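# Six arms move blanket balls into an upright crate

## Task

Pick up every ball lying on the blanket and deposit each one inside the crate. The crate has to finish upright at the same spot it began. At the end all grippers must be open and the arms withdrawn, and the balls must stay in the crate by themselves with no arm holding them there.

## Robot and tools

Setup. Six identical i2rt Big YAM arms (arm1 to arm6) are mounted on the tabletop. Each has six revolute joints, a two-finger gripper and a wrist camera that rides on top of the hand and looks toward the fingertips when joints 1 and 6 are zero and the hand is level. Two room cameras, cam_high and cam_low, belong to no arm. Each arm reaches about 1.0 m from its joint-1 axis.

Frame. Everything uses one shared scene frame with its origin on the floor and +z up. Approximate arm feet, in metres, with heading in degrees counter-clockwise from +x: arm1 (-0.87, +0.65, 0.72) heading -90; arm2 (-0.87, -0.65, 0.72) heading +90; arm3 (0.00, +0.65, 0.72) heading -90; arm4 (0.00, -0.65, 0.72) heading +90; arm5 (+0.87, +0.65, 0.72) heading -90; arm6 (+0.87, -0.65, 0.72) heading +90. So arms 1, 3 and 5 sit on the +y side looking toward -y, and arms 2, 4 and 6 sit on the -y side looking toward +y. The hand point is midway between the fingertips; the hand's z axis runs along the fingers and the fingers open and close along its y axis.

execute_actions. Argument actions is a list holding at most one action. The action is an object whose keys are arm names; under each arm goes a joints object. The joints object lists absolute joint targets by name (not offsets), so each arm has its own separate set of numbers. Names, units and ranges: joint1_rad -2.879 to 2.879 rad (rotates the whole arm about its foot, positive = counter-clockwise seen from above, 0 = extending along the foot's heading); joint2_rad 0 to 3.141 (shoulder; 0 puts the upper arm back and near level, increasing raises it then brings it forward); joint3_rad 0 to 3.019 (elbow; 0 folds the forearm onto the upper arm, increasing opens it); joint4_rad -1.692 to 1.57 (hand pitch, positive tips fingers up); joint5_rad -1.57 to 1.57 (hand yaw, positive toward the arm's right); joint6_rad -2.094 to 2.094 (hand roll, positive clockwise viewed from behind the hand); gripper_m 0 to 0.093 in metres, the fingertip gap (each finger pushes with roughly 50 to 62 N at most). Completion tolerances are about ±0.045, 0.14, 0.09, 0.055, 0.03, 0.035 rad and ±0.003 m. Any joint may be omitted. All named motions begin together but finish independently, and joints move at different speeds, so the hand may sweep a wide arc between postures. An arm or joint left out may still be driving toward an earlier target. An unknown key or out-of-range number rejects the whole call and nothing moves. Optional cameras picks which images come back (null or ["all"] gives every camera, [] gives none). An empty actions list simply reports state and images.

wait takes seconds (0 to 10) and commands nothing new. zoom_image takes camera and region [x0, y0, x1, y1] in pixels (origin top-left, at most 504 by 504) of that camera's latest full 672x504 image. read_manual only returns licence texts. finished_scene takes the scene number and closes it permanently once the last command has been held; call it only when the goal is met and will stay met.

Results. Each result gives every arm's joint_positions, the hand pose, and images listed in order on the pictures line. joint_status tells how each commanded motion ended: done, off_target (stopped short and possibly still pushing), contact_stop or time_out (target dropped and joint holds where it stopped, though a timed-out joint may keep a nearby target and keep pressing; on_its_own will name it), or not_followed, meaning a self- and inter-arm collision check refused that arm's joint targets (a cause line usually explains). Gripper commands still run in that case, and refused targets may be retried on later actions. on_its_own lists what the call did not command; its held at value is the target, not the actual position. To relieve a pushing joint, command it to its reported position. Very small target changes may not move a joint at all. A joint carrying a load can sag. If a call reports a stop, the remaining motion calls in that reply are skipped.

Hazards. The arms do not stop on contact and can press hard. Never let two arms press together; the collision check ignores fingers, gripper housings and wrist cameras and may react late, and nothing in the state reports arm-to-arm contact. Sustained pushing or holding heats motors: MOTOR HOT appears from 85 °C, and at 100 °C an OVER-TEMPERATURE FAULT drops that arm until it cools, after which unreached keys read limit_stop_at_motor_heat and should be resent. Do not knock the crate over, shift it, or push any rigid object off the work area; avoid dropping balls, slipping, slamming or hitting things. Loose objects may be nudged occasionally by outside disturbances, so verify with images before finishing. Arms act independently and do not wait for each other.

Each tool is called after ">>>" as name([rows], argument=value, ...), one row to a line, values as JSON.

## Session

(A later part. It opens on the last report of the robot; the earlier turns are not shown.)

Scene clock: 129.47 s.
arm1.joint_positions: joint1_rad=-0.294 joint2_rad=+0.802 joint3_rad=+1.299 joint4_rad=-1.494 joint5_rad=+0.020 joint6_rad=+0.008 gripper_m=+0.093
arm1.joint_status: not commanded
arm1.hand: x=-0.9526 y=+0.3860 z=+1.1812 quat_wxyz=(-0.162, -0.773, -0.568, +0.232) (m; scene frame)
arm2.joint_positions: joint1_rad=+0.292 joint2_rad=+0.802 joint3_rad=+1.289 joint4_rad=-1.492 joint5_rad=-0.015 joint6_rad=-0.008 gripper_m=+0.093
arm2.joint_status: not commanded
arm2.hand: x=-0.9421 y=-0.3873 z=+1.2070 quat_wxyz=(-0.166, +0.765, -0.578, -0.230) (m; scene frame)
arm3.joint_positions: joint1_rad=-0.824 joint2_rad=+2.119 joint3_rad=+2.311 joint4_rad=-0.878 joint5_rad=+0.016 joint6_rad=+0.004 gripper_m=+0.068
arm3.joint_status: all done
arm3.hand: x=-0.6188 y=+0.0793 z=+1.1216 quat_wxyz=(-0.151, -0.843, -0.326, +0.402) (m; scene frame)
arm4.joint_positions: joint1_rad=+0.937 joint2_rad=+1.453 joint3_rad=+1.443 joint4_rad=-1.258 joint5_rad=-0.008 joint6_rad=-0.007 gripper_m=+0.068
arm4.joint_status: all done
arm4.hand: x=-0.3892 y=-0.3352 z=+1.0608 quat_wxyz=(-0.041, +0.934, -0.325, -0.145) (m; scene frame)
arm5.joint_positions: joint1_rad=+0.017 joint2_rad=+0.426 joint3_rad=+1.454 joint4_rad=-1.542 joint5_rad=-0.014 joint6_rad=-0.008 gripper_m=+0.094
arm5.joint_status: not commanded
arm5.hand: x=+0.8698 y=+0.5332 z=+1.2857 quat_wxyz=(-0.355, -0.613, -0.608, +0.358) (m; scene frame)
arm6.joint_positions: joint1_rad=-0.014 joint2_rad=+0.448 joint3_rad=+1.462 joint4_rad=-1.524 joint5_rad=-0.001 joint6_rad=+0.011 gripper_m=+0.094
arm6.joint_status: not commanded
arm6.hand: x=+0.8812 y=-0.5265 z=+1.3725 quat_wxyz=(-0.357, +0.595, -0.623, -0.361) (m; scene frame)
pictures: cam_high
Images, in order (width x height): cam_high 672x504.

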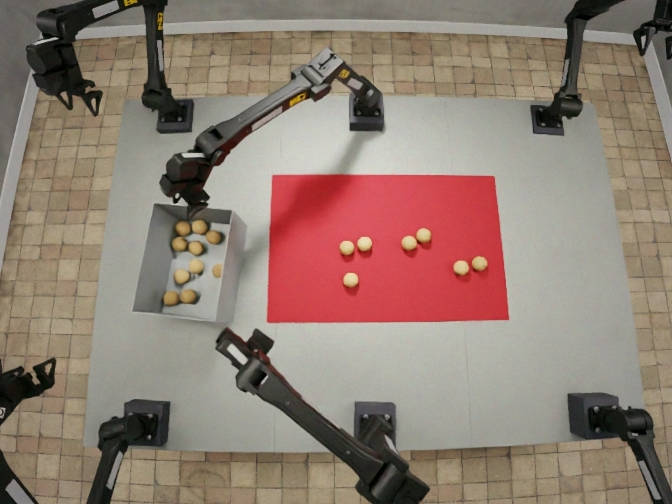

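>>> execute_actions([
  {"arm3":{"joints":{"joint1_rad":-0.6,"joint2_rad":1.6,"joint3_rad":1.5,"joint4_rad":-1.3,"joint6_rad":1.21,"gripper_m":0.093}},"arm4":{"joints":{"joint1_rad":-0.524,"joint6_rad":0.82,"gripper_m":0.093}}},
], cameras=[])

>>> execute_actions([
  {"arm3":{"joints":{"joint1_rad":-0.154,"joint2_rad":2.05,"joint3_rad":1.785,"joint4_rad":-1.297}},"arm4":{"joints":{"joint2_rad":2.27,"joint3_rad":2.18,"joint4_rad":-1.457}}},
], cameras=["arm3_cam_wrist","arm4_cam_wrist","cam_high"])

Scene clock: 133.03 s.
arm1.joint_positions: joint1_rad=-0.294 joint2_rad=+0.802 joint3_rad=+1.299 joint4_rad=-1.494 joint5_rad=+0.020 joint6_rad=+0.008 gripper_m=+0.093
arm1.joint_status: not commanded
arm1.hand: x=-0.9526 y=+0.3860 z=+1.1812 quat_wxyz=(-0.162, -0.773, -0.568, +0.232) (m; scene frame)
arm2.joint_positions: joint1_rad=+0.292 joint2_rad=+0.802 joint3_rad=+1.289 joint4_rad=-1.492 joint5_rad=-0.015 joint6_rad=-0.008 gripper_m=+0.093
arm2.joint_status: not commanded
arm2.hand: x=-0.9421 y=-0.3873 z=+1.2070 quat_wxyz=(-0.166, +0.765, -0.578, -0.230) (m; scene frame)
arm3.joint_positions: joint1_rad=-0.603 joint2_rad=+1.605 joint3_rad=+1.496 joint4_rad=-1.284 joint5_rad=+0.016 joint6_rad=+1.198 gripper_m=+0.093
arm3.joint_status: all done
arm3.hand: x=-0.2999 y=+0.2182 z=+1.0087 quat_wxyz=(-0.075, -0.989, +0.114, +0.049) (m; scene frame)
arm4.joint_positions: joint1_rad=-0.526 joint2_rad=+1.453 joint3_rad=+1.443 joint4_rad=-1.258 joint5_rad=-0.007 joint6_rad=+0.811 gripper_m=+0.093
arm4.joint_status: all done
arm4.hand: x=+0.2698 y=-0.2249 z=+1.0554 quat_wxyz=(-0.086, +0.096, -0.985, -0.116) (m; scene frame)
arm5.joint_positions: joint1_rad=+0.017 joint2_rad=+0.426 joint3_rad=+1.454 joint4_rad=-1.542 joint5_rad=-0.014 joint6_rad=-0.008 gripper_m=+0.094
arm5.joint_status: not commanded
arm5.hand: x=+0.8698 y=+0.5332 z=+1.2857 quat_wxyz=(-0.355, -0.613, -0.608, +0.358) (m; scene frame)
arm6.joint_positions: joint1_rad=-0.014 joint2_rad=+0.448 joint3_rad=+1.462 joint4_rad=-1.524 joint5_rad=-0.001 joint6_rad=+0.011 gripper_m=+0.094
arm6.joint_status: not commanded
arm6.hand: x=+0.8812 y=-0.5265 z=+1.3725 quat_wxyz=(-0.357, +0.595, -0.623, -0.361) (m; scene frame)
pictures: none
No camera images: the call's "cameras" was empty. Leave "cameras" out to get every camera's image.

Scene clock: 134.67 s.
arm1.joint_positions: joint1_rad=-0.294 joint2_rad=+0.802 joint3_rad=+1.299 joint4_rad=-1.494 joint5_rad=+0.020 joint6_rad=+0.008 gripper_m=+0.093
arm1.joint_status: not commanded
arm1.hand: x=-0.9526 y=+0.3860 z=+1.1812 quat_wxyz=(-0.162, -0.773, -0.568, +0.232) (m; scene frame)
arm2.joint_positions: joint1_rad=+0.292 joint2_rad=+0.802 joint3_rad=+1.289 joint4_rad=-1.492 joint5_rad=-0.015 joint6_rad=-0.008 gripper_m=+0.093
arm2.joint_status: not commanded
arm2.hand: x=-0.9421 y=-0.3873 z=+1.2070 quat_wxyz=(-0.166, +0.765, -0.578, -0.230) (m; scene frame)
arm3.joint_positions: joint1_rad=-0.154 joint2_rad=+2.048 joint3_rad=+1.753 joint4_rad=-1.286 joint5_rad=+0.015 joint6_rad=+1.200 gripper_m=+0.093
arm3.joint_status: all done
arm3.hand: x=-0.0970 y=+0.0387 z=+0.8642 quat_wxyz=(+0.007, -0.994, -0.109, +0.007) (m; scene frame)
arm4.joint_positions: joint1_rad=-0.526 joint2_rad=+2.264 joint3_rad=+2.133 joint4_rad=-1.442 joint5_rad=-0.007 joint6_rad=+0.812 gripper_m=+0.093
arm4.joint_status: all done
arm4.hand: x=+0.3727 y=-0.0635 z=+0.8594 quat_wxyz=(+0.008, +0.096, -0.995, +0.004) (m; scene frame)
arm5.joint_positions: joint1_rad=+0.017 joint2_rad=+0.426 joint3_rad=+1.454 joint4_rad=-1.542 joint5_rad=-0.014 joint6_rad=-0.008 gripper_m=+0.094
arm5.joint_status: not commanded
arm5.hand: x=+0.8698 y=+0.5332 z=+1.2857 quat_wxyz=(-0.355, -0.613, -0.608, +0.358) (m; scene frame)
arm6.joint_positions: joint1_rad=-0.014 joint2_rad=+0.448 joint3_rad=+1.462 joint4_rad=-1.524 joint5_rad=-0.001 joint6_rad=+0.011 gripper_m=+0.094
arm6.joint_status: not commanded
arm6.hand: x=+0.8812 y=-0.5265 z=+1.3725 quat_wxyz=(-0.357, +0.595, -0.623, -0.361) (m; scene frame)
pictures: arm3_cam_wrist, arm4_cam_wrist, cam_high
Images, in order (width x height): arm3_cam_wrist 672x504, arm4_cam_wrist 672x504, cam_high 672x504.

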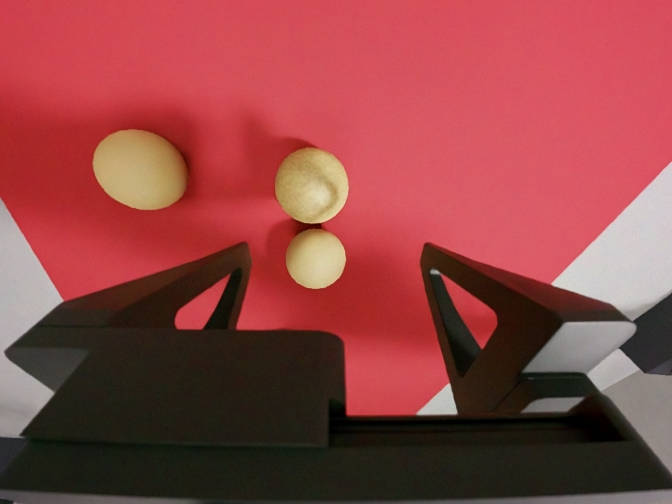

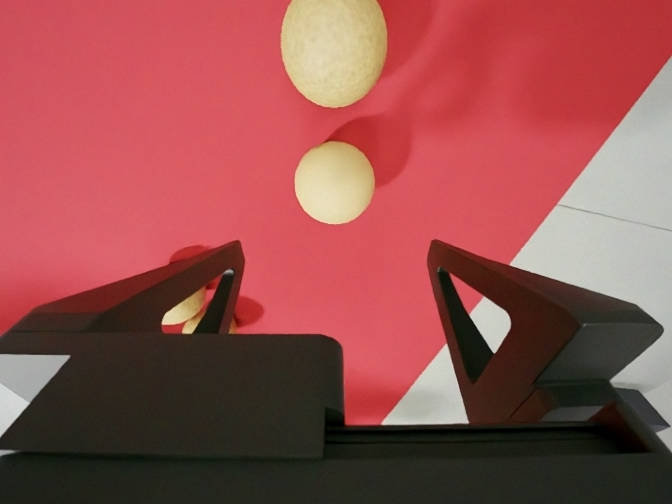

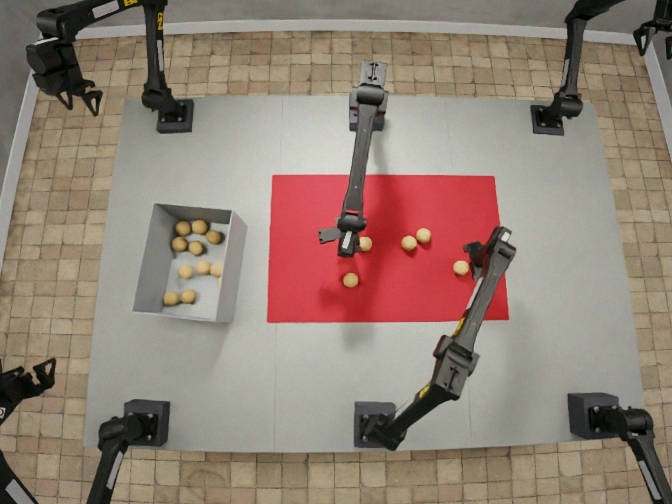

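>>> execute_actions([
  {"arm3":{"joints":{"joint1_rad":-0.148,"joint2_rad":2.221,"joint3_rad":1.76,"joint4_rad":-1.084}},"arm4":{"joints":{"joint2_rad":2.367,"joint3_rad":2.04,"joint4_rad":-1.212}}},
], cameras=["arm3_cam_wrist","arm4_cam_wrist"])

Scene clock: 136.83 s.
arm1.joint_positions: joint1_rad=-0.294 joint2_rad=+0.802 joint3_rad=+1.299 joint4_rad=-1.494 joint5_rad=+0.020 joint6_rad=+0.008 gripper_m=+0.093
arm1.joint_status: not commanded
arm1.hand: x=-0.9526 y=+0.3860 z=+1.1812 quat_wxyz=(-0.162, -0.773, -0.568, +0.232) (m; scene frame)
arm2.joint_positions: joint1_rad=+0.292 joint2_rad=+0.802 joint3_rad=+1.289 joint4_rad=-1.492 joint5_rad=-0.015 joint6_rad=-0.008 gripper_m=+0.093
arm2.joint_status: not commanded
arm2.hand: x=-0.9421 y=-0.3873 z=+1.2070 quat_wxyz=(-0.166, +0.765, -0.578, -0.230) (m; scene frame)
arm3.joint_positions: joint1_rad=-0.154 joint2_rad=+2.220 joint3_rad=+1.753 joint4_rad=-1.101 joint5_rad=+0.014 joint6_rad=+1.201 gripper_m=+0.093
arm3.joint_status: all done
arm3.hand: x=-0.1012 y=+0.0113 z=+0.7589 quat_wxyz=(+0.000, -0.994, -0.109, +0.008) (m; scene frame)
arm4.joint_positions: joint1_rad=-0.526 joint2_rad=+2.353 joint3_rad=+2.036 joint4_rad=-1.229 joint5_rad=-0.007 joint6_rad=+0.812 gripper_m=+0.093
arm4.joint_status: all done
arm4.hand: x=+0.3786 y=-0.0543 z=+0.7637 quat_wxyz=(-0.001, +0.096, -0.995, -0.007) (m; scene frame)
arm5.joint_positions: joint1_rad=+0.017 joint2_rad=+0.426 joint3_rad=+1.454 joint4_rad=-1.542 joint5_rad=-0.014 joint6_rad=-0.008 gripper_m=+0.094
arm5.joint_status: not commanded
arm5.hand: x=+0.8698 y=+0.5332 z=+1.2857 quat_wxyz=(-0.355, -0.613, -0.608, +0.358) (m; scene frame)
arm6.joint_positions: joint1_rad=-0.014 joint2_rad=+0.448 joint3_rad=+1.462 joint4_rad=-1.524 joint5_rad=-0.001 joint6_rad=+0.011 gripper_m=+0.094
arm6.joint_status: not commanded
arm6.hand: x=+0.8812 y=-0.5265 z=+1.3725 quat_wxyz=(-0.357, +0.595, -0.623, -0.361) (m; scene frame)
pictures: arm3_cam_wrist, arm4_cam_wrist
Images, in order (width x height): arm3_cam_wrist 672x504, arm4_cam_wrist 672x504.

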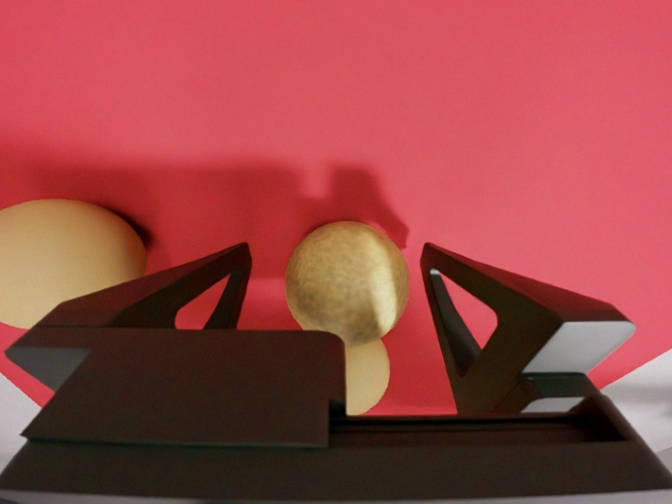

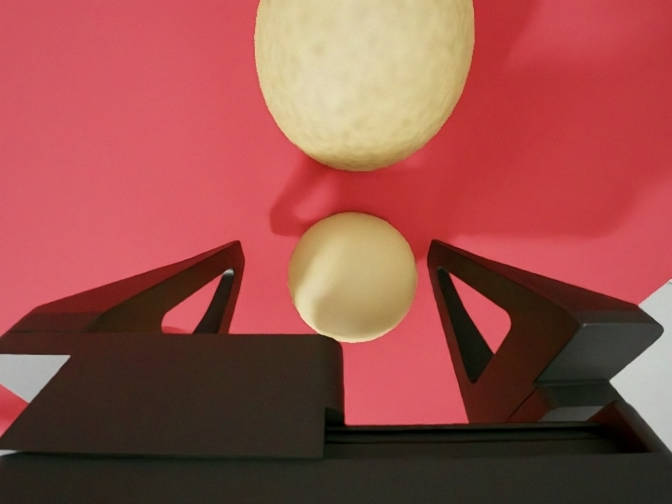

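Lower slightly while closing.

>>> execute_actions([
  {"arm3":{"joints":{"gripper_m":0.02}},"arm4":{"joints":{"gripper_m":0.02}}},
], cameras=[])

>>> execute_actions([
  {"arm3":{"joints":{"joint2_rad":1.469,"joint3_rad":1.442,"joint4_rad":-1.273}},"arm4":{"joints":{"joint2_rad":1.469,"joint3_rad":1.442,"joint4_rad":-1.273}}},
], cameras=["cam_high"])

Scene clock: 137.90 s.
arm1.joint_positions: joint1_rad=-0.294 joint2_rad=+0.802 joint3_rad=+1.299 joint4_rad=-1.494 joint5_rad=+0.020 joint6_rad=+0.008 gripper_m=+0.093
arm1.joint_status: not commanded
arm1.hand: x=-0.9526 y=+0.3860 z=+1.1812 quat_wxyz=(-0.162, -0.773, -0.568, +0.232) (m; scene frame)
arm2.joint_positions: joint1_rad=+0.292 joint2_rad=+0.802 joint3_rad=+1.289 joint4_rad=-1.492 joint5_rad=-0.015 joint6_rad=-0.008 gripper_m=+0.093
arm2.joint_status: not commanded
arm2.hand: x=-0.9421 y=-0.3873 z=+1.2070 quat_wxyz=(-0.166, +0.765, -0.578, -0.230) (m; scene frame)
arm3.joint_positions: joint1_rad=-0.154 joint2_rad=+2.220 joint3_rad=+1.753 joint4_rad=-1.100 joint5_rad=+0.015 joint6_rad=+1.201 gripper_m=+0.058
arm3.joint_status: gripper_m off_target (ended at +0.058, target +0.020)
arm3.hand: x=-0.1014 y=+0.0112 z=+0.7589 quat_wxyz=(+0.000, -0.994, -0.108, +0.009) (m; scene frame)
arm4.joint_positions: joint1_rad=-0.526 joint2_rad=+2.353 joint3_rad=+2.036 joint4_rad=-1.229 joint5_rad=-0.008 joint6_rad=+0.812 gripper_m=+0.057
arm4.joint_status: gripper_m off_target (ended at +0.057, target +0.020)
arm4.hand: x=+0.3786 y=-0.0542 z=+0.7637 quat_wxyz=(-0.001, +0.096, -0.995, -0.007) (m; scene frame)
arm5.joint_positions: joint1_rad=+0.017 joint2_rad=+0.426 joint3_rad=+1.454 joint4_rad=-1.542 joint5_rad=-0.014 joint6_rad=-0.008 gripper_m=+0.094
arm5.joint_status: not commanded
arm5.hand: x=+0.8698 y=+0.5332 z=+1.2857 quat_wxyz=(-0.355, -0.613, -0.608, +0.358) (m; scene frame)
arm6.joint_positions: joint1_rad=-0.014 joint2_rad=+0.448 joint3_rad=+1.462 joint4_rad=-1.524 joint5_rad=-0.001 joint6_rad=+0.011 gripper_m=+0.094
arm6.joint_status: not commanded
arm6.hand: x=+0.8812 y=-0.5265 z=+1.3725 quat_wxyz=(-0.357, +0.595, -0.623, -0.361) (m; scene frame)
pictures: none
No camera images: the call's "cameras" was empty. Leave "cameras" out to get every camera's image.

Scene clock: 139.53 s.
arm1.joint_positions: joint1_rad=-0.294 joint2_rad=+0.802 joint3_rad=+1.299 joint4_rad=-1.494 joint5_rad=+0.020 joint6_rad=+0.008 gripper_m=+0.093
arm1.joint_status: not commanded
arm1.hand: x=-0.9526 y=+0.3860 z=+1.1812 quat_wxyz=(-0.162, -0.773, -0.568, +0.232) (m; scene frame)
arm2.joint_positions: joint1_rad=+0.292 joint2_rad=+0.802 joint3_rad=+1.289 joint4_rad=-1.492 joint5_rad=-0.015 joint6_rad=-0.008 gripper_m=+0.093
arm2.joint_status: not commanded
arm2.hand: x=-0.9421 y=-0.3873 z=+1.2070 quat_wxyz=(-0.166, +0.765, -0.578, -0.230) (m; scene frame)
arm3.joint_positions: joint1_rad=-0.154 joint2_rad=+1.466 joint3_rad=+1.445 joint4_rad=-1.257 joint5_rad=+0.015 joint6_rad=+1.201 gripper_m=+0.058
arm3.joint_status: all done
arm3.hand: x=-0.0791 y=+0.1539 z=+1.0562 quat_wxyz=(-0.139, -0.983, -0.106, +0.046) (m; scene frame)
arm4.joint_positions: joint1_rad=-0.526 joint2_rad=+1.444 joint3_rad=+1.447 joint4_rad=-1.259 joint5_rad=-0.008 joint6_rad=+0.812 gripper_m=+0.057
arm4.joint_status: all done
arm4.hand: x=+0.2694 y=-0.2255 z=+1.0612 quat_wxyz=(-0.089, +0.095, -0.984, -0.120) (m; scene frame)
arm5.joint_positions: joint1_rad=+0.017 joint2_rad=+0.426 joint3_rad=+1.454 joint4_rad=-1.542 joint5_rad=-0.014 joint6_rad=-0.008 gripper_m=+0.094
arm5.joint_status: not commanded
arm5.hand: x=+0.8698 y=+0.5332 z=+1.2857 quat_wxyz=(-0.355, -0.613, -0.608, +0.358) (m; scene frame)
arm6.joint_positions: joint1_rad=-0.014 joint2_rad=+0.448 joint3_rad=+1.462 joint4_rad=-1.524 joint5_rad=-0.001 joint6_rad=+0.011 gripper_m=+0.094
arm6.joint_status: not commanded
arm6.hand: x=+0.8812 y=-0.5265 z=+1.3725 quat_wxyz=(-0.357, +0.595, -0.623, -0.361) (m; scene frame)
pictures: cam_high
Images, in order (width x height): cam_high 672x504.

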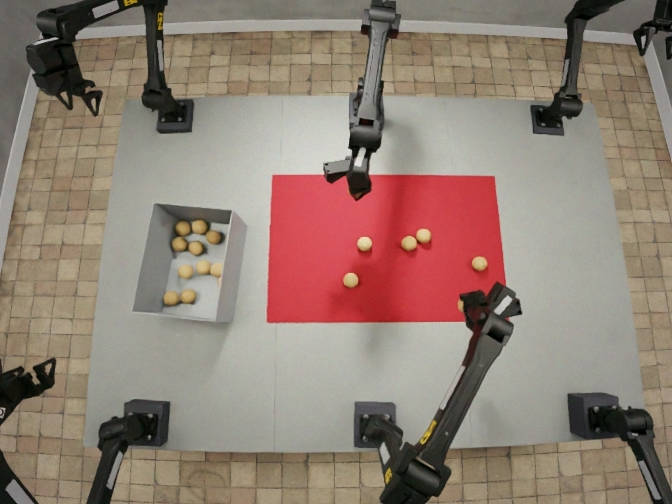

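>>> execute_actions([
  {"arm3":{"joints":{"joint1_rad":-0.83,"joint2_rad":1.89,"joint3_rad":1.98,"joint4_rad":-1.144,"joint6_rad":0}},"arm4":{"joints":{"joint1_rad":0.93,"joint6_rad":0}}},
], cameras=[])

>>> execute_actions([
  {"arm3":{"joints":{"joint2_rad":2.229,"joint3_rad":2.33,"joint4_rad":-0.859}},"arm4":{"joints":{"joint2_rad":1.89,"joint3_rad":1.97,"joint4_rad":-1.144}}},
], cameras=[])

>>> execute_actions([
  {"arm3":{"joints":{"joint2_rad":2.33}},"arm4":{"joints":{"joint2_rad":2.23,"joint3_rad":2.19,"joint4_rad":-0.862}}},
], cameras=["cam_high"])

>>> execute_actions([
  {"arm3":{"joints":{"gripper_m":0.068}},"arm4":{"joints":{"gripper_m":0.068}}},
], cameras=[])

>>> execute_actions([
  {"arm3":{"joints":{"joint2_rad":2.1}},"arm4":{"joints":{"joint2_rad":2.05}}},
], cameras=[])

>>> execute_actions([
  {"arm3":{"joints":{"joint2_rad":1.6,"joint3_rad":1.5,"joint4_rad":-1.3}},"arm4":{"joints":{"joint2_rad":1.469,"joint3_rad":1.442,"joint4_rad":-1.273}}},
], cameras=["cam_high"])

Scene clock: 142.67 s.
arm1.joint_positions: joint1_rad=-0.294 joint2_rad=+0.802 joint3_rad=+1.299 joint4_rad=-1.494 joint5_rad=+0.020 joint6_rad=+0.008 gripper_m=+0.093
arm1.joint_status: not commanded
arm1.hand: x=-0.9526 y=+0.3860 z=+1.1812 quat_wxyz=(-0.162, -0.773, -0.568, +0.232) (m; scene frame)
arm2.joint_positions: joint1_rad=+0.292 joint2_rad=+0.802 joint3_rad=+1.289 joint4_rad=-1.492 joint5_rad=-0.015 joint6_rad=-0.008 gripper_m=+0.093
arm2.joint_status: not commanded
arm2.hand: x=-0.9421 y=-0.3873 z=+1.2070 quat_wxyz=(-0.166, +0.765, -0.578, -0.230) (m; scene frame)
arm3.joint_positions: joint1_rad=-0.828 joint2_rad=+1.889 joint3_rad=+1.931 joint4_rad=-1.155 joint5_rad=+0.017 joint6_rad=+0.012 gripper_m=+0.058
arm3.joint_status: all done
arm3.hand: x=-0.5133 y=+0.1820 z=+1.0501 quat_wxyz=(-0.076, -0.910, -0.347, +0.215) (m; scene frame)
arm4.joint_positions: joint1_rad=+0.933 joint2_rad=+1.457 joint3_rad=+1.447 joint4_rad=-1.259 joint5_rad=-0.008 joint6_rad=+0.010 gripper_m=+0.057
arm4.joint_status: all done
arm4.hand: x=-0.3887 y=-0.3329 z=+1.0604 quat_wxyz=(-0.039, +0.931, -0.334, -0.144) (m; scene frame)
arm5.joint_positions: joint1_rad=+0.017 joint2_rad=+0.426 joint3_rad=+1.454 joint4_rad=-1.542 joint5_rad=-0.014 joint6_rad=-0.008 gripper_m=+0.094
arm5.joint_status: not commanded
arm5.hand: x=+0.8698 y=+0.5332 z=+1.2857 quat_wxyz=(-0.355, -0.613, -0.608, +0.358) (m; scene frame)
arm6.joint_positions: joint1_rad=-0.014 joint2_rad=+0.448 joint3_rad=+1.462 joint4_rad=-1.524 joint5_rad=-0.001 joint6_rad=+0.011 gripper_m=+0.094
arm6.joint_status: not commanded
arm6.hand: x=+0.8812 y=-0.5265 z=+1.3725 quat_wxyz=(-0.357, +0.595, -0.623, -0.361) (m; scene frame)
pictures: none
No camera images: the call's "cameras" was empty. Leave "cameras" out to get every camera's image.

Scene clock: 144.13 s.
arm1.joint_positions: joint1_rad=-0.294 joint2_rad=+0.802 joint3_rad=+1.299 joint4_rad=-1.494 joint5_rad=+0.020 joint6_rad=+0.008 gripper_m=+0.093
arm1.joint_status: not commanded
arm1.hand: x=-0.9526 y=+0.3860 z=+1.1812 quat_wxyz=(-0.162, -0.773, -0.568, +0.232) (m; scene frame)
arm2.joint_positions: joint1_rad=+0.292 joint2_rad=+0.802 joint3_rad=+1.289 joint4_rad=-1.492 joint5_rad=-0.015 joint6_rad=-0.008 gripper_m=+0.093
arm2.joint_status: not commanded
arm2.hand: x=-0.9421 y=-0.3873 z=+1.2070 quat_wxyz=(-0.166, +0.765, -0.578, -0.230) (m; scene frame)
arm3.joint_positions: joint1_rad=-0.828 joint2_rad=+2.237 joint3_rad=+2.275 joint4_rad=-0.886 joint5_rad=+0.017 joint6_rad=+0.012 gripper_m=+0.058
arm3.joint_status: all done
arm3.hand: x=-0.6299 y=+0.0746 z=+1.0023 quat_wxyz=(-0.123, -0.874, -0.332, +0.332) (m; scene frame)
arm4.joint_positions: joint1_rad=+0.933 joint2_rad=+1.885 joint3_rad=+1.920 joint4_rad=-1.161 joint5_rad=-0.008 joint6_rad=+0.009 gripper_m=+0.057
arm4.joint_status: all done
arm4.hand: x=-0.5365 y=-0.2138 z=+1.0457 quat_wxyz=(-0.063, +0.918, -0.330, -0.211) (m; scene frame)
arm5.joint_positions: joint1_rad=+0.017 joint2_rad=+0.426 joint3_rad=+1.454 joint4_rad=-1.542 joint5_rad=-0.014 joint6_rad=-0.008 gripper_m=+0.094
arm5.joint_status: not commanded
arm5.hand: x=+0.8698 y=+0.5332 z=+1.2857 quat_wxyz=(-0.355, -0.613, -0.608, +0.358) (m; scene frame)
arm6.joint_positions: joint1_rad=-0.014 joint2_rad=+0.448 joint3_rad=+1.462 joint4_rad=-1.524 joint5_rad=-0.001 joint6_rad=+0.011 gripper_m=+0.094
arm6.joint_status: not commanded
arm6.hand: x=+0.8812 y=-0.5265 z=+1.3725 quat_wxyz=(-0.357, +0.595, -0.623, -0.361) (m; scene frame)
pictures: none
No camera images: the call's "cameras" was empty. Leave "cameras" out to get every camera's image.

Scene clock: 145.37 s.
arm1.joint_positions: joint1_rad=-0.294 joint2_rad=+0.802 joint3_rad=+1.299 joint4_rad=-1.494 joint5_rad=+0.020 joint6_rad=+0.008 gripper_m=+0.093
arm1.joint_status: not commanded
arm1.hand: x=-0.9526 y=+0.3860 z=+1.1812 quat_wxyz=(-0.162, -0.773, -0.568, +0.232) (m; scene frame)
arm2.joint_positions: joint1_rad=+0.292 joint2_rad=+0.802 joint3_rad=+1.289 joint4_rad=-1.492 joint5_rad=-0.015 joint6_rad=-0.008 gripper_m=+0.093
arm2.joint_status: not commanded
arm2.hand: x=-0.9421 y=-0.3873 z=+1.2070 quat_wxyz=(-0.166, +0.765, -0.578, -0.230) (m; scene frame)
arm3.joint_positions: joint1_rad=-0.828 joint2_rad=+2.322 joint3_rad=+2.288 joint4_rad=-0.879 joint5_rad=+0.018 joint6_rad=+0.007 gripper_m=+0.058
arm3.joint_status: all done
arm3.hand: x=-0.6362 y=+0.0685 z=+0.9397 quat_wxyz=(-0.111, -0.883, -0.338, +0.305) (m; scene frame)
arm4.joint_positions: joint1_rad=+0.933 joint2_rad=+2.240 joint3_rad=+2.155 joint4_rad=-0.885 joint5_rad=-0.008 joint6_rad=+0.009 gripper_m=+0.057
arm4.joint_status: all done
arm4.hand: x=-0.6450 y=-0.1280 z=+0.9343 quat_wxyz=(-0.088, +0.899, -0.323, -0.282) (m; scene frame)
arm5.joint_positions: joint1_rad=+0.017 joint2_rad=+0.426 joint3_rad=+1.454 joint4_rad=-1.542 joint5_rad=-0.014 joint6_rad=-0.008 gripper_m=+0.094
arm5.joint_status: not commanded
arm5.hand: x=+0.8698 y=+0.5332 z=+1.2857 quat_wxyz=(-0.355, -0.613, -0.608, +0.358) (m; scene frame)
arm6.joint_positions: joint1_rad=-0.014 joint2_rad=+0.448 joint3_rad=+1.462 joint4_rad=-1.524 joint5_rad=-0.001 joint6_rad=+0.011 gripper_m=+0.094
arm6.joint_status: not commanded
arm6.hand: x=+0.8812 y=-0.5265 z=+1.3725 quat_wxyz=(-0.357, +0.595, -0.623, -0.361) (m; scene frame)
pictures: cam_high
Images, in order (width x height): cam_high 672x504.

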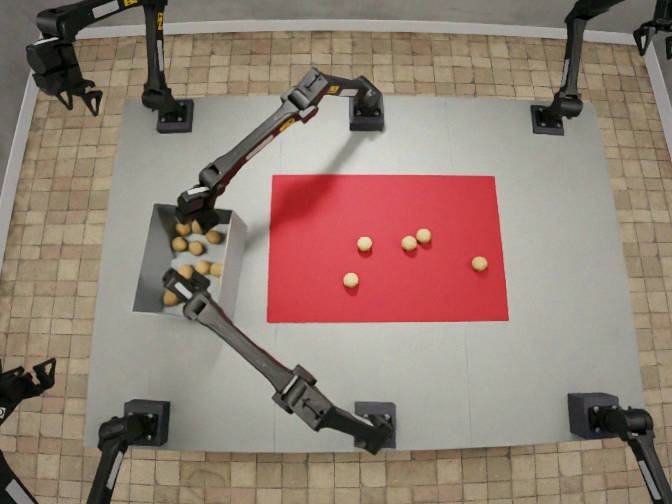

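Scene clock: 146.00 s.
arm1.joint_positions: joint1_rad=-0.294 joint2_rad=+0.802 joint3_rad=+1.299 joint4_rad=-1.494 joint5_rad=+0.020 joint6_rad=+0.008 gripper_m=+0.093
arm1.joint_status: not commanded
arm1.hand: x=-0.9526 y=+0.3860 z=+1.1812 quat_wxyz=(-0.162, -0.773, -0.568, +0.232) (m; scene frame)
arm2.joint_positions: joint1_rad=+0.292 joint2_rad=+0.802 joint3_rad=+1.289 joint4_rad=-1.492 joint5_rad=-0.015 joint6_rad=-0.008 gripper_m=+0.093
arm2.joint_status: not commanded
arm2.hand: x=-0.9421 y=-0.3873 z=+1.2070 quat_wxyz=(-0.166, +0.765, -0.578, -0.230) (m; scene frame)
arm3.joint_positions: joint1_rad=-0.828 joint2_rad=+2.321 joint3_rad=+2.288 joint4_rad=-0.878 joint5_rad=+0.016 joint6_rad=+0.007 gripper_m=+0.068
arm3.joint_status: all done
arm3.hand: x=-0.6361 y=+0.0683 z=+0.9405 quat_wxyz=(-0.112, -0.883, -0.339, +0.305) (m; scene frame)
arm4.joint_positions: joint1_rad=+0.933 joint2_rad=+2.240 joint3_rad=+2.155 joint4_rad=-0.885 joint5_rad=-0.008 joint6_rad=+0.009 gripper_m=+0.068
arm4.joint_status: all done
arm4.hand: x=-0.6450 y=-0.1280 z=+0.9343 quat_wxyz=(-0.088, +0.899, -0.323, -0.282) (m; scene frame)
arm5.joint_positions: joint1_rad=+0.017 joint2_rad=+0.426 joint3_rad=+1.454 joint4_rad=-1.542 joint5_rad=-0.014 joint6_rad=-0.008 gripper_m=+0.094
arm5.joint_status: not commanded
arm5.hand: x=+0.8698 y=+0.5332 z=+1.2857 quat_wxyz=(-0.355, -0.613, -0.608, +0.358) (m; scene frame)
arm6.joint_positions: joint1_rad=-0.014 joint2_rad=+0.448 joint3_rad=+1.462 joint4_rad=-1.524 joint5_rad=-0.001 joint6_rad=+0.011 gripper_m=+0.094
arm6.joint_status: not commanded
arm6.hand: x=+0.8812 y=-0.5265 z=+1.3725 quat_wxyz=(-0.357, +0.595, -0.623, -0.361) (m; scene frame)
pictures: none
No camera images: the call's "cameras" was empty. Leave "cameras" out to get every camera's image.

Scene clock: 147.60 s.
arm1.joint_positions: joint1_rad=-0.294 joint2_rad=+0.802 joint3_rad=+1.299 joint4_rad=-1.494 joint5_rad=+0.020 joint6_rad=+0.008 gripper_m=+0.093
arm1.joint_status: not commanded
arm1.hand: x=-0.9526 y=+0.3860 z=+1.1812 quat_wxyz=(-0.162, -0.773, -0.568, +0.232) (m; scene frame)
arm2.joint_positions: joint1_rad=+0.292 joint2_rad=+0.802 joint3_rad=+1.289 joint4_rad=-1.492 joint5_rad=-0.015 joint6_rad=-0.008 gripper_m=+0.093
arm2.joint_status: not commanded
arm2.hand: x=-0.9421 y=-0.3873 z=+1.2070 quat_wxyz=(-0.166, +0.765, -0.578, -0.230) (m; scene frame)
arm3.joint_positions: joint1_rad=-0.828 joint2_rad=+2.093 joint3_rad=+2.315 joint4_rad=-0.875 joint5_rad=+0.016 joint6_rad=+0.007 gripper_m=+0.068
arm3.joint_status: all done
arm3.hand: x=-0.6177 y=+0.0852 z=+1.1457 quat_wxyz=(-0.156, -0.837, -0.320, +0.416) (m; scene frame)
arm4.joint_positions: joint1_rad=+0.933 joint2_rad=+2.017 joint3_rad=+2.165 joint4_rad=-0.879 joint5_rad=-0.008 joint6_rad=+0.009 gripper_m=+0.068
arm4.joint_status: all done
arm4.hand: x=-0.6266 y=-0.1398 z=+1.1189 quat_wxyz=(-0.125, +0.860, -0.309, -0.387) (m; scene frame)
arm5.joint_positions: joint1_rad=+0.017 joint2_rad=+0.426 joint3_rad=+1.454 joint4_rad=-1.542 joint5_rad=-0.014 joint6_rad=-0.008 gripper_m=+0.094
arm5.joint_status: not commanded
arm5.hand: x=+0.8698 y=+0.5332 z=+1.2857 quat_wxyz=(-0.355, -0.613, -0.608, +0.358) (m; scene frame)
arm6.joint_positions: joint1_rad=-0.014 joint2_rad=+0.448 joint3_rad=+1.462 joint4_rad=-1.524 joint5_rad=-0.001 joint6_rad=+0.011 gripper_m=+0.094
arm6.joint_status: not commanded
arm6.hand: x=+0.8812 y=-0.5265 z=+1.3725 quat_wxyz=(-0.357, +0.595, -0.623, -0.361) (m; scene frame)
pictures: none
No camera images: the call's "cameras" was empty. Leave "cameras" out to get every camera's image.

Scene clock: 149.30 s.
arm1.joint_positions: joint1_rad=-0.294 joint2_rad=+0.802 joint3_rad=+1.299 joint4_rad=-1.494 joint5_rad=+0.020 joint6_rad=+0.008 gripper_m=+0.093
arm1.joint_status: not commanded
arm1.hand: x=-0.9526 y=+0.3860 z=+1.1812 quat_wxyz=(-0.162, -0.773, -0.568, +0.232) (m; scene frame)
arm2.joint_positions: joint1_rad=+0.292 joint2_rad=+0.802 joint3_rad=+1.289 joint4_rad=-1.492 joint5_rad=-0.015 joint6_rad=-0.008 gripper_m=+0.093
arm2.joint_status: not commanded
arm2.hand: x=-0.9421 y=-0.3873 z=+1.2070 quat_wxyz=(-0.166, +0.765, -0.578, -0.230) (m; scene frame)
arm3.joint_positions: joint1_rad=-0.828 joint2_rad=+1.605 joint3_rad=+1.495 joint4_rad=-1.284 joint5_rad=+0.016 joint6_rad=+0.007 gripper_m=+0.068
arm3.joint_status: all done
arm3.hand: x=-0.3883 y=+0.2966 z=+1.0084 quat_wxyz=(-0.025, -0.929, -0.359, +0.086) (m; scene frame)
arm4.joint_positions: joint1_rad=+0.933 joint2_rad=+1.453 joint3_rad=+1.443 joint4_rad=-1.257 joint5_rad=-0.008 joint6_rad=+0.009 gripper_m=+0.068
arm4.joint_status: all done
arm4.hand: x=-0.3880 y=-0.3335 z=+1.0610 quat_wxyz=(-0.040, +0.930, -0.334, -0.145) (m; scene frame)
arm5.joint_positions: joint1_rad=+0.017 joint2_rad=+0.426 joint3_rad=+1.454 joint4_rad=-1.542 joint5_rad=-0.014 joint6_rad=-0.008 gripper_m=+0.094
arm5.joint_status: not commanded
arm5.hand: x=+0.8698 y=+0.5332 z=+1.2857 quat_wxyz=(-0.355, -0.613, -0.608, +0.358) (m; scene frame)
arm6.joint_positions: joint1_rad=-0.014 joint2_rad=+0.448 joint3_rad=+1.462 joint4_rad=-1.524 joint5_rad=-0.001 joint6_rad=+0.011 gripper_m=+0.094
arm6.joint_status: not commanded
arm6.hand: x=+0.8812 y=-0.5265 z=+1.3725 quat_wxyz=(-0.357, +0.595, -0.623, -0.361) (m; scene frame)
pictures: cam_high
Images, in order (width x height): cam_high 672x504.

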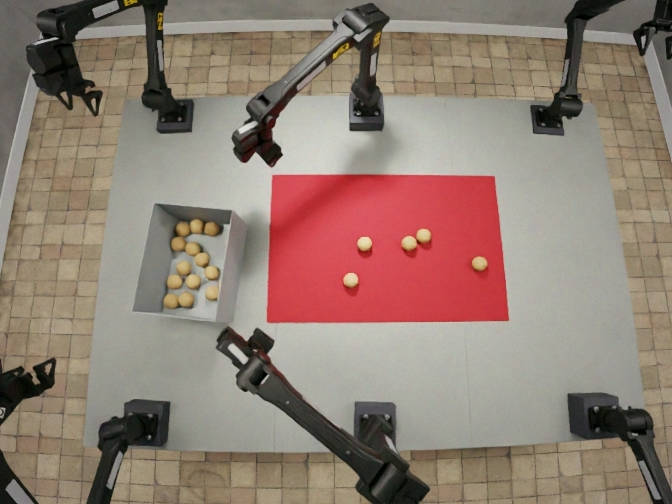

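>>> execute_actions([
  {"arm3":{"joints":{"joint1_rad":-0.5,"gripper_m":0.093}},"arm4":{"joints":{"joint1_rad":-0.60,"gripper_m":0.093}}},
], cameras=[])

>>> execute_actions([
  {"arm3":{"joints":{"joint1_rad":-0.04,"joint2_rad":1.99,"joint3_rad":1.70,"joint4_rad":-1.27}},"arm4":{"joints":{"joint2_rad":2.245,"joint3_rad":2.12,"joint4_rad":-1.15}}},
], cameras=["arm3_cam_wrist","arm4_cam_wrist"])

Scene clock: 152.60 s.
arm1.joint_positions: joint1_rad=-0.294 joint2_rad=+0.802 joint3_rad=+1.299 joint4_rad=-1.494 joint5_rad=+0.020 joint6_rad=+0.008 gripper_m=+0.093
arm1.joint_status: not commanded
arm1.hand: x=-0.9526 y=+0.3860 z=+1.1812 quat_wxyz=(-0.162, -0.773, -0.568, +0.232) (m; scene frame)
arm2.joint_positions: joint1_rad=+0.292 joint2_rad=+0.802 joint3_rad=+1.289 joint4_rad=-1.492 joint5_rad=-0.015 joint6_rad=-0.008 gripper_m=+0.093
arm2.joint_status: not commanded
arm2.hand: x=-0.9421 y=-0.3873 z=+1.2070 quat_wxyz=(-0.166, +0.765, -0.578, -0.230) (m; scene frame)
arm3.joint_positions: joint1_rad=-0.492 joint2_rad=+1.605 joint3_rad=+1.495 joint4_rad=-1.284 joint5_rad=+0.014 joint6_rad=+0.007 gripper_m=+0.093
arm3.joint_status: all done
arm3.hand: x=-0.2498 y=+0.1881 z=+1.0083 quat_wxyz=(-0.040, -0.856, -0.509, +0.080) (m; scene frame)
arm4.joint_positions: joint1_rad=-0.603 joint2_rad=+1.454 joint3_rad=+1.443 joint4_rad=-1.257 joint5_rad=-0.008 joint6_rad=+0.008 gripper_m=+0.093
arm4.joint_status: all done
arm4.hand: x=+0.3016 y=-0.2465 z=+1.0554 quat_wxyz=(-0.128, +0.439, -0.887, -0.068) (m; scene frame)
arm5.joint_positions: joint1_rad=+0.017 joint2_rad=+0.426 joint3_rad=+1.454 joint4_rad=-1.542 joint5_rad=-0.014 joint6_rad=-0.008 gripper_m=+0.094
arm5.joint_status: not commanded
arm5.hand: x=+0.8698 y=+0.5332 z=+1.2857 quat_wxyz=(-0.355, -0.613, -0.608, +0.358) (m; scene frame)
arm6.joint_positions: joint1_rad=-0.014 joint2_rad=+0.448 joint3_rad=+1.462 joint4_rad=-1.524 joint5_rad=-0.001 joint6_rad=+0.011 gripper_m=+0.094
arm6.joint_status: not commanded
arm6.hand: x=+0.8812 y=-0.5265 z=+1.3725 quat_wxyz=(-0.357, +0.595, -0.623, -0.361) (m; scene frame)
pictures: none
No camera images: the call's "cameras" was empty. Leave "cameras" out to get every camera's image.

Scene clock: 154.23 s.
arm1.joint_positions: joint1_rad=-0.294 joint2_rad=+0.802 joint3_rad=+1.299 joint4_rad=-1.494 joint5_rad=+0.020 joint6_rad=+0.008 gripper_m=+0.093
arm1.joint_status: not commanded
arm1.hand: x=-0.9526 y=+0.3860 z=+1.1812 quat_wxyz=(-0.162, -0.773, -0.568, +0.232) (m; scene frame)
arm2.joint_positions: joint1_rad=+0.292 joint2_rad=+0.802 joint3_rad=+1.289 joint4_rad=-1.492 joint5_rad=-0.015 joint6_rad=-0.008 gripper_m=+0.093
arm2.joint_status: not commanded
arm2.hand: x=-0.9421 y=-0.3873 z=+1.2070 quat_wxyz=(-0.166, +0.765, -0.578, -0.230) (m; scene frame)
arm3.joint_positions: joint1_rad=-0.040 joint2_rad=+1.987 joint3_rad=+1.679 joint4_rad=-1.275 joint5_rad=+0.015 joint6_rad=+0.007 gripper_m=+0.093
arm3.joint_status: all done
arm3.hand: x=-0.0258 y=+0.0526 z=+0.8735 quat_wxyz=(+0.010, -0.723, -0.691, +0.002) (m; scene frame)
arm4.joint_positions: joint1_rad=-0.603 joint2_rad=+2.244 joint3_rad=+2.071 joint4_rad=-1.162 joint5_rad=-0.008 joint6_rad=+0.008 gripper_m=+0.093
arm4.joint_status: all done
arm4.hand: x=+0.4471 y=-0.0534 z=+0.8557 quat_wxyz=(-0.098, +0.441, -0.891, -0.053) (m; scene frame)
arm5.joint_positions: joint1_rad=+0.017 joint2_rad=+0.426 joint3_rad=+1.454 joint4_rad=-1.542 joint5_rad=-0.014 joint6_rad=-0.008 gripper_m=+0.094
arm5.joint_status: not commanded
arm5.hand: x=+0.8698 y=+0.5332 z=+1.2857 quat_wxyz=(-0.355, -0.613, -0.608, +0.358) (m; scene frame)
arm6.joint_positions: joint1_rad=-0.014 joint2_rad=+0.448 joint3_rad=+1.462 joint4_rad=-1.524 joint5_rad=-0.001 joint6_rad=+0.011 gripper_m=+0.094
arm6.joint_status: not commanded
arm6.hand: x=+0.8812 y=-0.5265 z=+1.3725 quat_wxyz=(-0.357, +0.595, -0.623, -0.361) (m; scene frame)
pictures: arm3_cam_wrist, arm4_cam_wrist
Images, in order (width x height): arm3_cam_wrist 672x504, arm4_cam_wrist 672x504.

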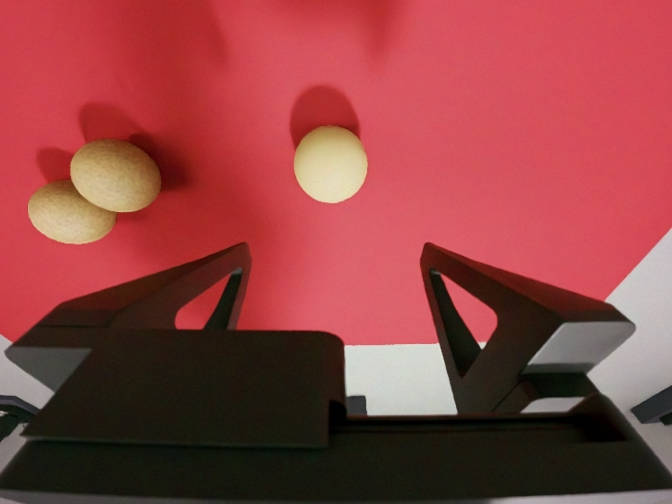

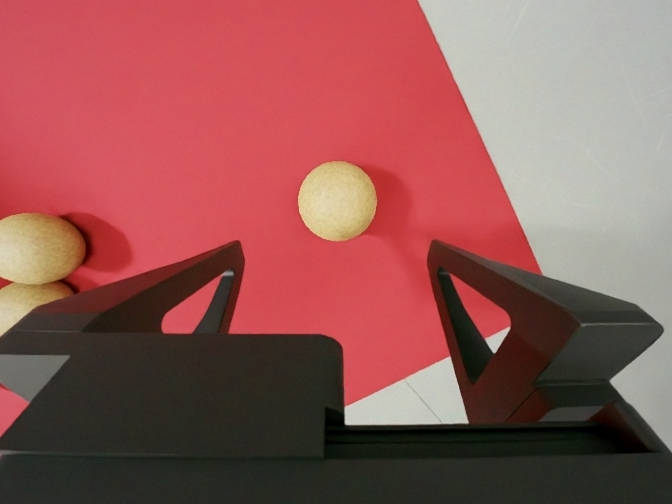

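>>> execute_actions([
  {"arm3":{"joints":{"joint2_rad":2.165,"joint3_rad":1.635,"joint4_rad":-1.03}},"arm4":{"joints":{"joint2_rad":2.375,"joint3_rad":2.04,"joint4_rad":-0.93}}},
], cameras=["arm3_cam_wrist","arm4_cam_wrist"])

Scene clock: 156.40 s.
arm1.joint_positions: joint1_rad=-0.294 joint2_rad=+0.802 joint3_rad=+1.299 joint4_rad=-1.494 joint5_rad=+0.020 joint6_rad=+0.008 gripper_m=+0.093
arm1.joint_status: not commanded
arm1.hand: x=-0.9526 y=+0.3860 z=+1.1812 quat_wxyz=(-0.162, -0.773, -0.568, +0.232) (m; scene frame)
arm2.joint_positions: joint1_rad=+0.292 joint2_rad=+0.802 joint3_rad=+1.289 joint4_rad=-1.492 joint5_rad=-0.015 joint6_rad=-0.008 gripper_m=+0.093
arm2.joint_status: not commanded
arm2.hand: x=-0.9421 y=-0.3873 z=+1.2070 quat_wxyz=(-0.166, +0.765, -0.578, -0.230) (m; scene frame)
arm3.joint_positions: joint1_rad=-0.040 joint2_rad=+2.158 joint3_rad=+1.635 joint4_rad=-1.047 joint5_rad=+0.015 joint6_rad=+0.007 gripper_m=+0.093
arm3.joint_status: all done
arm3.hand: x=-0.0266 y=+0.0316 z=+0.7568 quat_wxyz=(+0.005, -0.723, -0.691, +0.006) (m; scene frame)
arm4.joint_positions: joint1_rad=-0.603 joint2_rad=+2.358 joint3_rad=+2.036 joint4_rad=-0.950 joint5_rad=-0.008 joint6_rad=+0.008 gripper_m=+0.093
arm4.joint_status: all done
arm4.hand: x=+0.4635 y=-0.0317 z=+0.7700 quat_wxyz=(-0.126, +0.439, -0.887, -0.067) (m; scene frame)
arm5.joint_positions: joint1_rad=+0.017 joint2_rad=+0.426 joint3_rad=+1.454 joint4_rad=-1.542 joint5_rad=-0.014 joint6_rad=-0.008 gripper_m=+0.094
arm5.joint_status: not commanded
arm5.hand: x=+0.8698 y=+0.5332 z=+1.2857 quat_wxyz=(-0.355, -0.613, -0.608, +0.358) (m; scene frame)
arm6.joint_positions: joint1_rad=-0.014 joint2_rad=+0.448 joint3_rad=+1.462 joint4_rad=-1.524 joint5_rad=-0.001 joint6_rad=+0.011 gripper_m=+0.094
arm6.joint_status: not commanded
arm6.hand: x=+0.8812 y=-0.5265 z=+1.3725 quat_wxyz=(-0.357, +0.595, -0.623, -0.361) (m; scene frame)
pictures: arm3_cam_wrist, arm4_cam_wrist
Images, in order (width x height): arm3_cam_wrist 672x504, arm4_cam_wrist 672x504.

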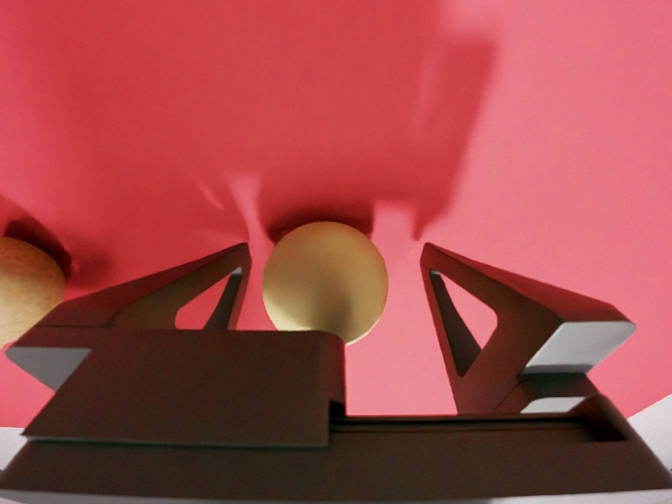

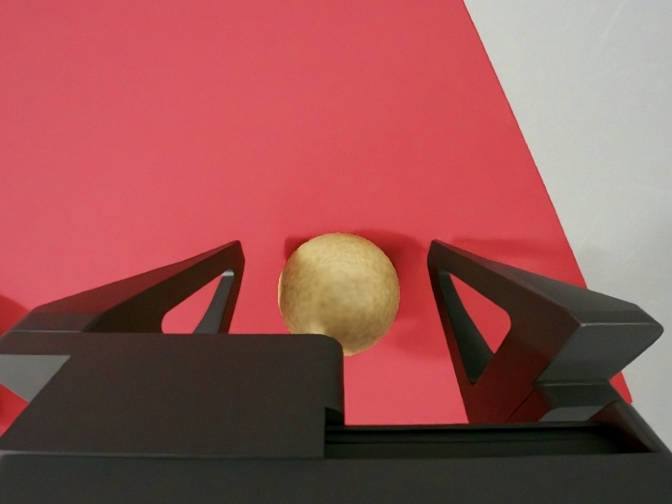

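>>> execute_actions([
  {"arm4":{"joints":{"joint2_rad":2.41,"joint3_rad":2.02}}},
], cameras=["arm4_cam_wrist"])

>>> execute_actions([
  {"arm3":{"joints":{"gripper_m":0.02}},"arm4":{"joints":{"gripper_m":0.02}}},
], cameras=[])

Scene clock: 157.40 s.
arm1.joint_positions: joint1_rad=-0.294 joint2_rad=+0.802 joint3_rad=+1.299 joint4_rad=-1.494 joint5_rad=+0.020 joint6_rad=+0.008 gripper_m=+0.093
arm1.joint_status: not commanded
arm1.hand: x=-0.9526 y=+0.3860 z=+1.1812 quat_wxyz=(-0.162, -0.773, -0.568, +0.232) (m; scene frame)
arm2.joint_positions: joint1_rad=+0.292 joint2_rad=+0.802 joint3_rad=+1.289 joint4_rad=-1.492 joint5_rad=-0.015 joint6_rad=-0.008 gripper_m=+0.093
arm2.joint_status: not commanded
arm2.hand: x=-0.9421 y=-0.3873 z=+1.2070 quat_wxyz=(-0.166, +0.765, -0.578, -0.230) (m; scene frame)
arm3.joint_positions: joint1_rad=-0.040 joint2_rad=+2.158 joint3_rad=+1.635 joint4_rad=-1.047 joint5_rad=+0.015 joint6_rad=+0.007 gripper_m=+0.093
arm3.joint_status: not commanded
arm3.hand: x=-0.0266 y=+0.0316 z=+0.7568 quat_wxyz=(+0.005, -0.723, -0.691, +0.006) (m; scene frame)
arm4.joint_positions: joint1_rad=-0.603 joint2_rad=+2.365 joint3_rad=+2.029 joint4_rad=-0.950 joint5_rad=-0.008 joint6_rad=+0.008 gripper_m=+0.093
arm4.joint_status: all done
arm4.hand: x=+0.4612 y=-0.0347 z=+0.7619 quat_wxyz=(-0.120, +0.440, -0.888, -0.064) (m; scene frame)
arm5.joint_positions: joint1_rad=+0.017 joint2_rad=+0.426 joint3_rad=+1.454 joint4_rad=-1.542 joint5_rad=-0.014 joint6_rad=-0.008 gripper_m=+0.094
arm5.joint_status: not commanded
arm5.hand: x=+0.8698 y=+0.5332 z=+1.2857 quat_wxyz=(-0.355, -0.613, -0.608, +0.358) (m; scene frame)
arm6.joint_positions: joint1_rad=-0.014 joint2_rad=+0.448 joint3_rad=+1.462 joint4_rad=-1.524 joint5_rad=-0.001 joint6_rad=+0.011 gripper_m=+0.094
arm6.joint_status: not commanded
arm6.hand: x=+0.8812 y=-0.5265 z=+1.3725 quat_wxyz=(-0.357, +0.595, -0.623, -0.361) (m; scene frame)
pictures: arm4_cam_wrist
Images, in order (width x height): arm4_cam_wrist 672x504.

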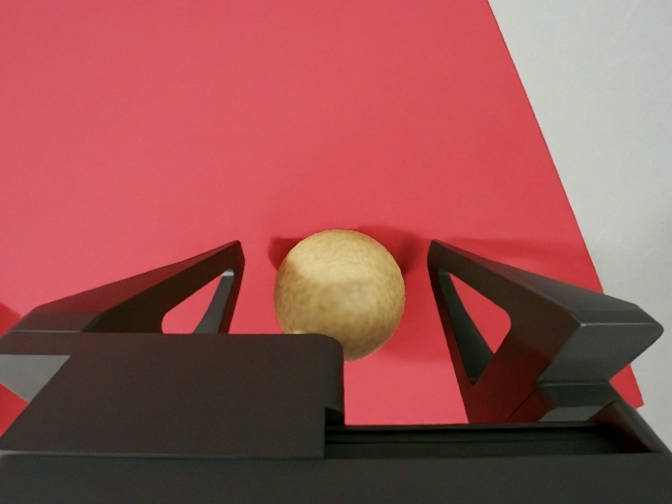

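Scene clock: 158.07 s.
arm1.joint_positions: joint1_rad=-0.294 joint2_rad=+0.802 joint3_rad=+1.299 joint4_rad=-1.494 joint5_rad=+0.020 joint6_rad=+0.008 gripper_m=+0.093
arm1.joint_status: not commanded
arm1.hand: x=-0.9526 y=+0.3860 z=+1.1812 quat_wxyz=(-0.162, -0.773, -0.568, +0.232) (m; scene frame)
arm2.joint_positions: joint1_rad=+0.292 joint2_rad=+0.802 joint3_rad=+1.289 joint4_rad=-1.492 joint5_rad=-0.015 joint6_rad=-0.008 gripper_m=+0.093
arm2.joint_status: not commanded
arm2.hand: x=-0.9421 y=-0.3873 z=+1.2070 quat_wxyz=(-0.166, +0.765, -0.578, -0.230) (m; scene frame)
arm3.joint_positions: joint1_rad=-0.040 joint2_rad=+2.158 joint3_rad=+1.635 joint4_rad=-1.047 joint5_rad=+0.015 joint6_rad=+0.006 gripper_m=+0.057
arm3.joint_status: gripper_m off_target (ended at +0.057, target +0.020)
arm3.hand: x=-0.0267 y=+0.0316 z=+0.7568 quat_wxyz=(+0.006, -0.723, -0.691, +0.006) (m; scene frame)
arm4.joint_positions: joint1_rad=-0.603 joint2_rad=+2.365 joint3_rad=+2.029 joint4_rad=-0.950 joint5_rad=-0.008 joint6_rad=+0.007 gripper_m=+0.056
arm4.joint_status: gripper_m off_target (ended at +0.056, target +0.020)
arm4.hand: x=+0.4612 y=-0.0347 z=+0.7619 quat_wxyz=(-0.120, +0.440, -0.888, -0.064) (m; scene frame)
arm5.joint_positions: joint1_rad=+0.017 joint2_rad=+0.426 joint3_rad=+1.454 joint4_rad=-1.542 joint5_rad=-0.014 joint6_rad=-0.008 gripper_m=+0.094
arm5.joint_status: not commanded
arm5.hand: x=+0.8698 y=+0.5332 z=+1.2857 quat_wxyz=(-0.355, -0.613, -0.608, +0.358) (m; scene frame)
arm6.joint_positions: joint1_rad=-0.014 joint2_rad=+0.448 joint3_rad=+1.462 joint4_rad=-1.524 joint5_rad=-0.001 joint6_rad=+0.011 gripper_m=+0.094
arm6.joint_status: not commanded
arm6.hand: x=+0.8812 y=-0.5265 z=+1.3725 quat_wxyz=(-0.357, +0.595, -0.623, -0.361) (m; scene frame)
pictures: none
No camera images: the call's "cameras" was empty. Leave "cameras" out to get every camera's image.


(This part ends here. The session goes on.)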